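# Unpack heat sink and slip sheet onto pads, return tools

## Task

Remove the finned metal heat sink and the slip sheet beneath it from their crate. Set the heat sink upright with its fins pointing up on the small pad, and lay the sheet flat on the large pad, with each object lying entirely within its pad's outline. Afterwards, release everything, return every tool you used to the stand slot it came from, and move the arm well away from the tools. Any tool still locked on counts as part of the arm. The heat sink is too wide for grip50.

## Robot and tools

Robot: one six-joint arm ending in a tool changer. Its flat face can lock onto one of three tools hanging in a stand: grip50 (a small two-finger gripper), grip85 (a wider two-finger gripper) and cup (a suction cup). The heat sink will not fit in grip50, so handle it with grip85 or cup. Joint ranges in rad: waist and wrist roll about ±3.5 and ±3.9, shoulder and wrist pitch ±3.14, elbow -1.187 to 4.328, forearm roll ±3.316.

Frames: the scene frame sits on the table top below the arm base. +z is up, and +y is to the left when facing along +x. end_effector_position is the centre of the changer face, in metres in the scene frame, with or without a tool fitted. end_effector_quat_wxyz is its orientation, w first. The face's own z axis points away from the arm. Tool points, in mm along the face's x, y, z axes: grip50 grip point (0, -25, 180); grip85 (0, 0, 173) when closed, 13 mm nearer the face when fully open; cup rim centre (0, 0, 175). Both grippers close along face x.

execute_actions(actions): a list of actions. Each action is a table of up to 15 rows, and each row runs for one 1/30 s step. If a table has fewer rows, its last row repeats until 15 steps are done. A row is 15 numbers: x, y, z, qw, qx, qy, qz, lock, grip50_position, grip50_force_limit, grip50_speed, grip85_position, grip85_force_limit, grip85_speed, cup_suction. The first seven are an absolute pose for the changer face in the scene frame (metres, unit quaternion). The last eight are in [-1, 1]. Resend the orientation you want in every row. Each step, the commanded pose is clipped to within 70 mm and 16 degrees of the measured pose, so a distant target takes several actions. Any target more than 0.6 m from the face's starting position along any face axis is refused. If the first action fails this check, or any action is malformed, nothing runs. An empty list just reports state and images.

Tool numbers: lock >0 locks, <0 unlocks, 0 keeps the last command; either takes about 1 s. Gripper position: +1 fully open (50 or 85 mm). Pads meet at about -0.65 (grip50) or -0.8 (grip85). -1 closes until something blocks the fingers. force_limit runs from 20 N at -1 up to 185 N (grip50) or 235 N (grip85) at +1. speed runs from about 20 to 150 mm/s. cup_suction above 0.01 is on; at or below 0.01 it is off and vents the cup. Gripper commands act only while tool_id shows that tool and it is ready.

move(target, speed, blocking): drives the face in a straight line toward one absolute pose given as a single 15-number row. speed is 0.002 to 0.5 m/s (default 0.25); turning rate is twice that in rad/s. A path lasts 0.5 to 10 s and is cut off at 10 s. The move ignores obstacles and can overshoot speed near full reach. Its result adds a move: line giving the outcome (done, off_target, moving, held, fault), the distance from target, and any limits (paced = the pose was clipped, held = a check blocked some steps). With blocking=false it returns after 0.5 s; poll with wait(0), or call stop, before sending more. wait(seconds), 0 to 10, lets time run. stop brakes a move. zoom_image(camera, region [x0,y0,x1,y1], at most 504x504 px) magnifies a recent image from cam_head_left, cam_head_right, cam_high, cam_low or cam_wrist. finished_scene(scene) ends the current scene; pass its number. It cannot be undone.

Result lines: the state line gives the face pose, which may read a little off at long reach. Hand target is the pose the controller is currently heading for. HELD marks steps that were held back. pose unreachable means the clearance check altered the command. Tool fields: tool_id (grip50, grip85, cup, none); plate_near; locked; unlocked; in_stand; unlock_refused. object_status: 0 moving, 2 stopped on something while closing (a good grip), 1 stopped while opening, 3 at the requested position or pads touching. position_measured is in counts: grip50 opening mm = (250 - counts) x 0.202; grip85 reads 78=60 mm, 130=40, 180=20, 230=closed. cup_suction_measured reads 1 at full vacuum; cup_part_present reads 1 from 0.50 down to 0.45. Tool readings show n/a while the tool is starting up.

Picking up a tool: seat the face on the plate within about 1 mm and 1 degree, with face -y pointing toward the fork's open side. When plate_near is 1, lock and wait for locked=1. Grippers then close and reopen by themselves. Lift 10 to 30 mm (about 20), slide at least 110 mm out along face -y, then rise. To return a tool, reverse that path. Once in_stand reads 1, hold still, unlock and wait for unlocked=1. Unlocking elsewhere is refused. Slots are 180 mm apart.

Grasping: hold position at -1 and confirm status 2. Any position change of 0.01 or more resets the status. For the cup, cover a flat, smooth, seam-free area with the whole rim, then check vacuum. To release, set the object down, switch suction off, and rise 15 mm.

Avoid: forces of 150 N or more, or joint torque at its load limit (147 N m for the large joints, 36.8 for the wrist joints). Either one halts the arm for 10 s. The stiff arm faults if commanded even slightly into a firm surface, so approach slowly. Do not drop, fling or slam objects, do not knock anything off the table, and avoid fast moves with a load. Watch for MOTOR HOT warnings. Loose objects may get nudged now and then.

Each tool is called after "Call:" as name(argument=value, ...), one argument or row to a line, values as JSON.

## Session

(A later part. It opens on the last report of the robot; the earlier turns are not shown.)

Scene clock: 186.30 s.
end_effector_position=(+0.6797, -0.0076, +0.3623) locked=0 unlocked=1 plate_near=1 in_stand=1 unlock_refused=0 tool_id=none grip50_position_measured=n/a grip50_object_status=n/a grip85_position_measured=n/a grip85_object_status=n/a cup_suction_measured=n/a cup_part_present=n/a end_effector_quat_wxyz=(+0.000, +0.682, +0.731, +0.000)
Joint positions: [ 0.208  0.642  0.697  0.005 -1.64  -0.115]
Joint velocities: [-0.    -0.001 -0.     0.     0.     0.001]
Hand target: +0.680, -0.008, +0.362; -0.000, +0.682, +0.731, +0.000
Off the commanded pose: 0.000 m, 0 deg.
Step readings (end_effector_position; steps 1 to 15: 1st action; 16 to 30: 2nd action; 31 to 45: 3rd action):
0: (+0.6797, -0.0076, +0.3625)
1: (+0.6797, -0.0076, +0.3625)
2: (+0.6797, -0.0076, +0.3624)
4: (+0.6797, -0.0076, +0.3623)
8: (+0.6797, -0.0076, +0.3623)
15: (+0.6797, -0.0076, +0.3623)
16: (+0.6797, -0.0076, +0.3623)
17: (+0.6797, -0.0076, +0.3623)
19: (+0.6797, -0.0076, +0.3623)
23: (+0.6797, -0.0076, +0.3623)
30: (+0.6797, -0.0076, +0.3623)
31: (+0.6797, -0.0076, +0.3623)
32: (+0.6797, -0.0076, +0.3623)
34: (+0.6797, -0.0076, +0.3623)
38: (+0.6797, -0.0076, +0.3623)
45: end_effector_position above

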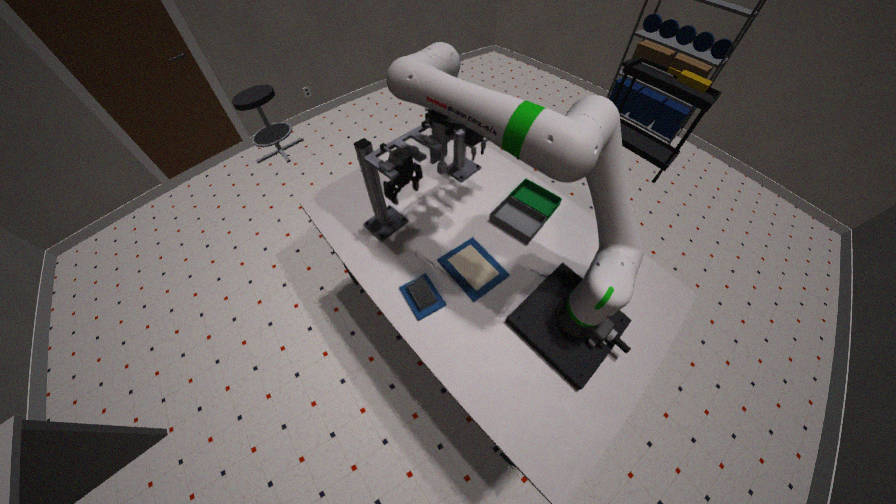

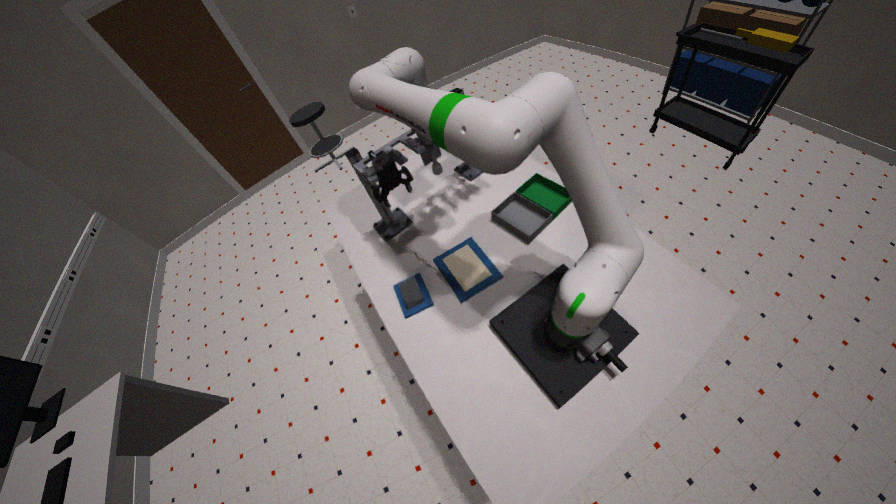

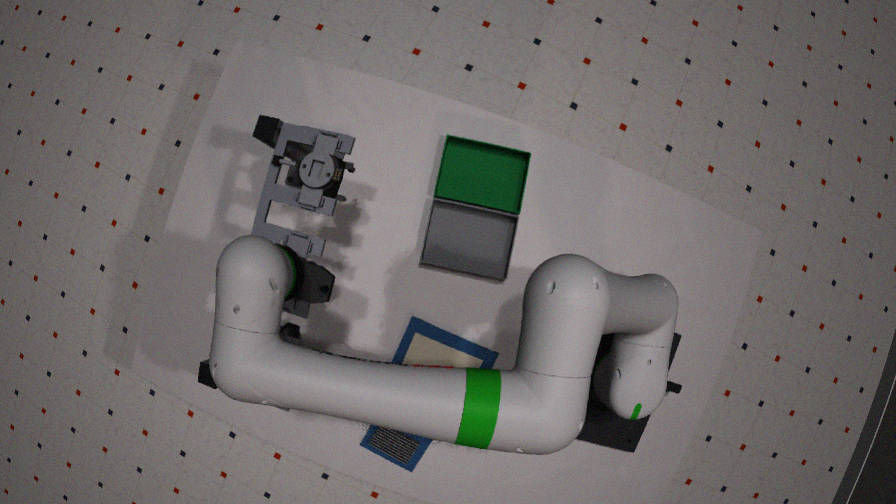

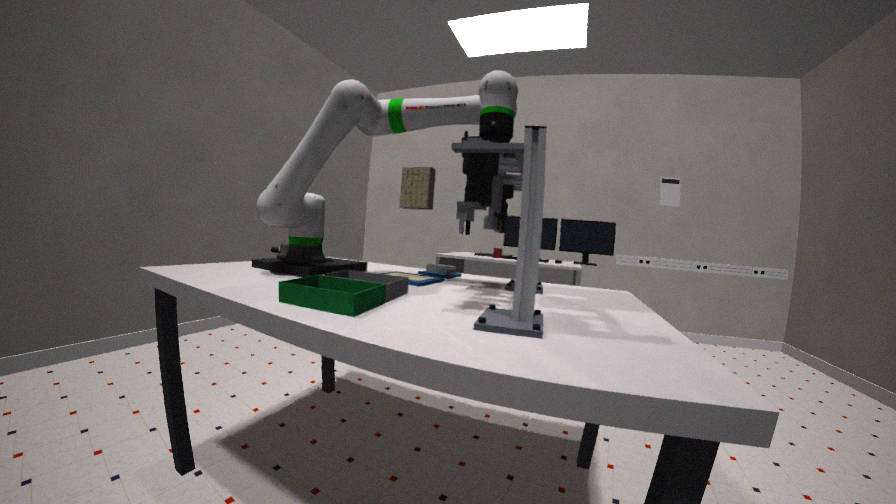

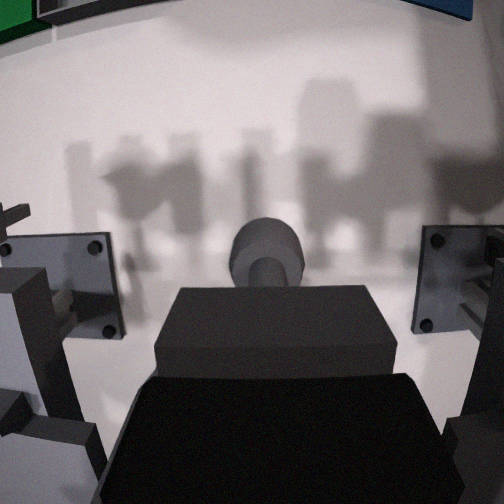

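Call:
move(
  target=[0.6797,-0.0076,0.43,0,0.682,0.7314,0,0,0,0,0,1,0,0,0],
  speed=0.08,
)

Call:
move(
  target=[0.42,0,0.45,0,0.682,0.7314,0,0,0,0,0,1,0,0,0],
)

Call:
finished_scene(
  scene=2,
)

Scene clock: 190.63 s.
end_effector_position=(+0.6795, -0.0077, +0.4300) locked=0 unlocked=1 plate_near=0 in_stand=0 unlock_refused=0 tool_id=none grip50_position_measured=n/a grip50_object_status=n/a grip85_position_measured=n/a grip85_object_status=n/a cup_suction_measured=n/a cup_part_present=n/a end_effector_quat_wxyz=(+0.000, +0.682, +0.731, -0.000)
Joint positions: [ 0.208  0.68   0.916  0.006 -1.822 -0.115]
Joint velocities: [-0.     0.001  0.003 -0.    -0.003  0.   ]
Hand target: +0.680, -0.008, +0.430; -0.000, +0.682, +0.731, +0.000
Off the commanded pose: 0.000 m, 0 deg.
move: done

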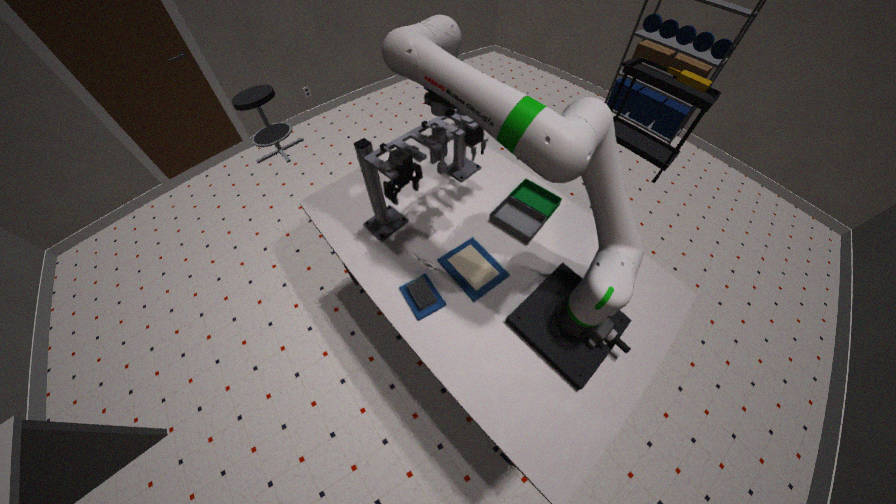

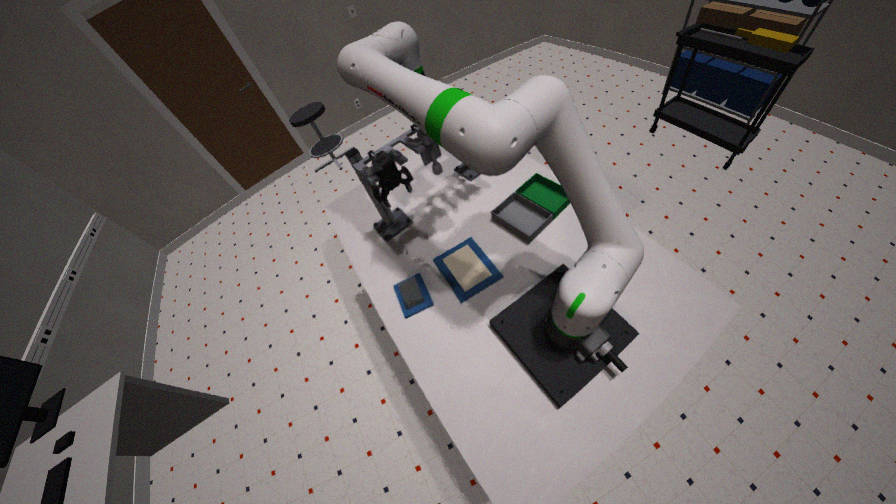

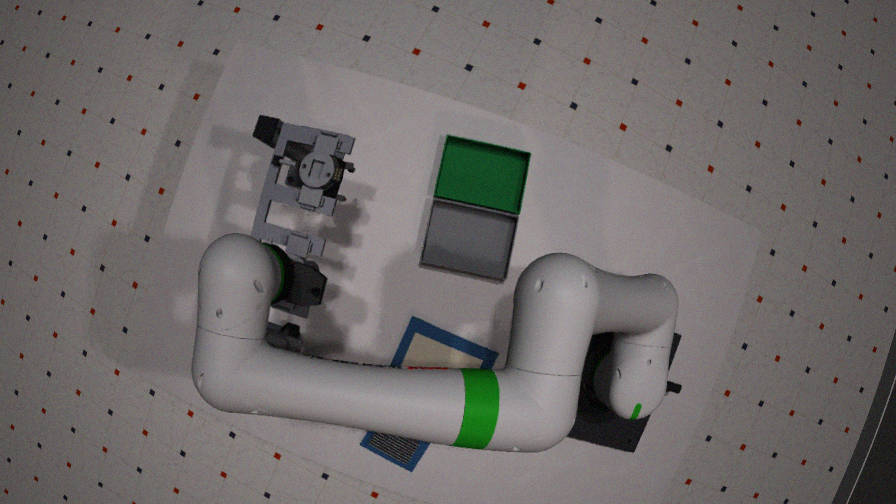

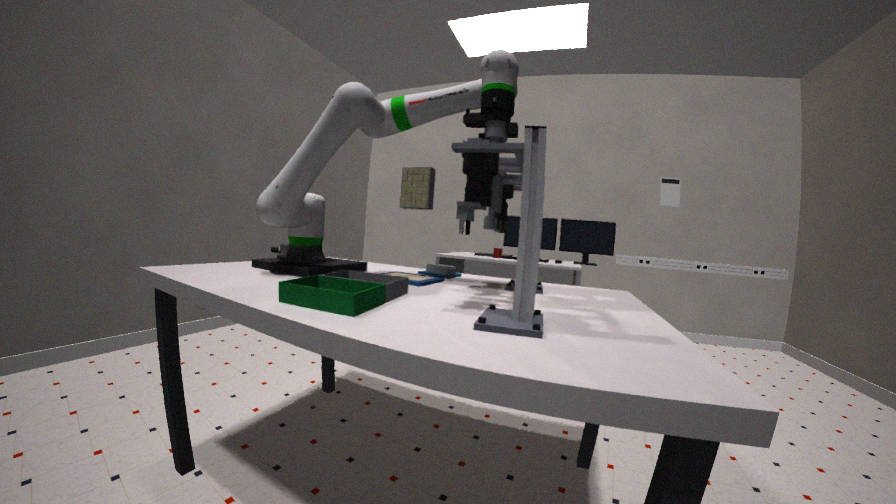

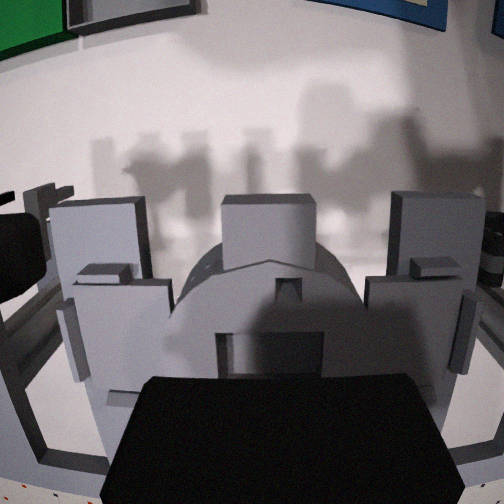

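Scene clock: 192.20 s.
end_effector_position=(+0.4203, +0.0000, +0.4503) locked=0 unlocked=1 plate_near=0 in_stand=0 unlock_refused=0 tool_id=none grip50_position_measured=n/a grip50_object_status=n/a grip85_position_measured=n/a grip85_object_status=n/a cup_suction_measured=n/a cup_part_present=n/a end_effector_quat_wxyz=(+0.000, +0.682, +0.731, +0.000)
Joint positions: [ 0.342 -0.048  0.031  0.003 -1.666 -0.249]
Joint velocities: [-0.    -0.001 -0.001  0.001  0.001 -0.001]
Hand target: +0.420, +0.000, +0.450; +0.000, +0.682, +0.731, +0.000
Off the commanded pose: 0.000 m, 0 deg.
move: done

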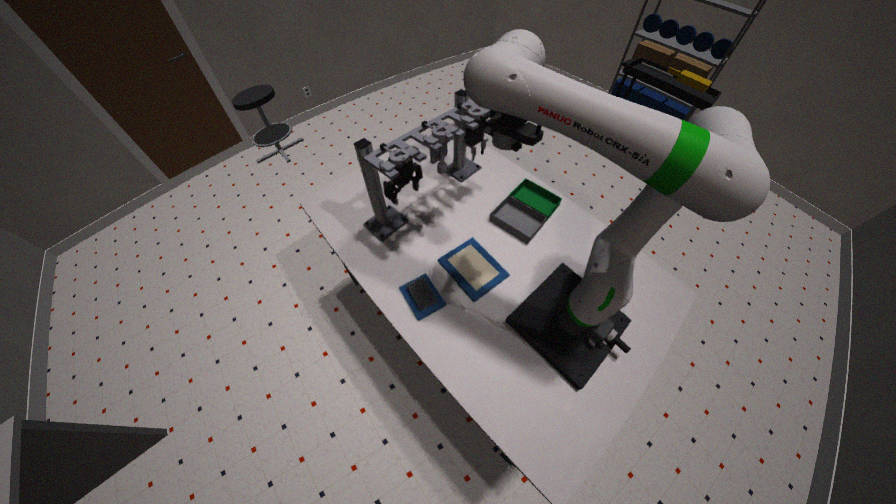

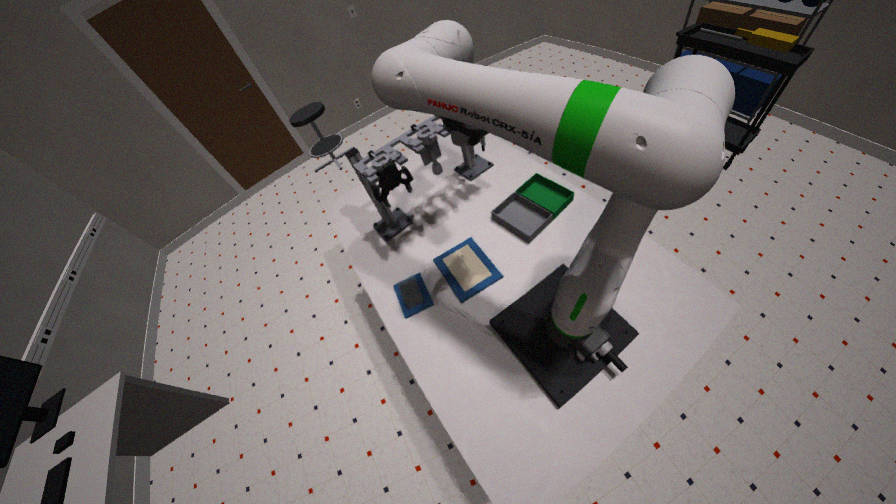

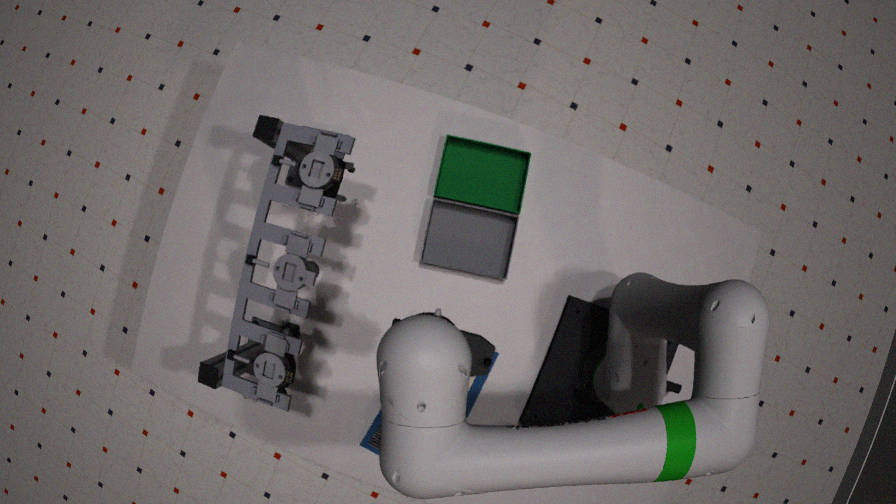

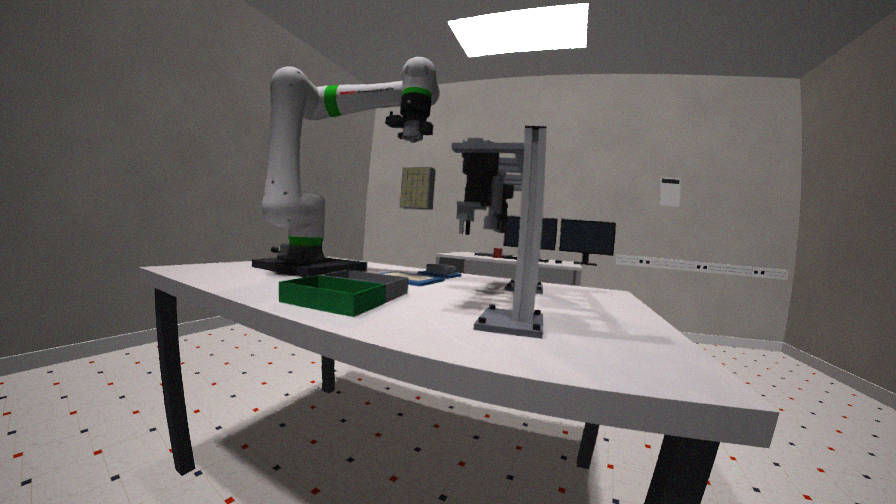

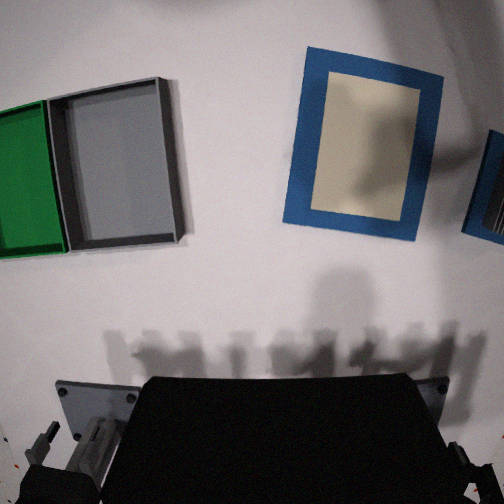

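The scene is finished: the task was done.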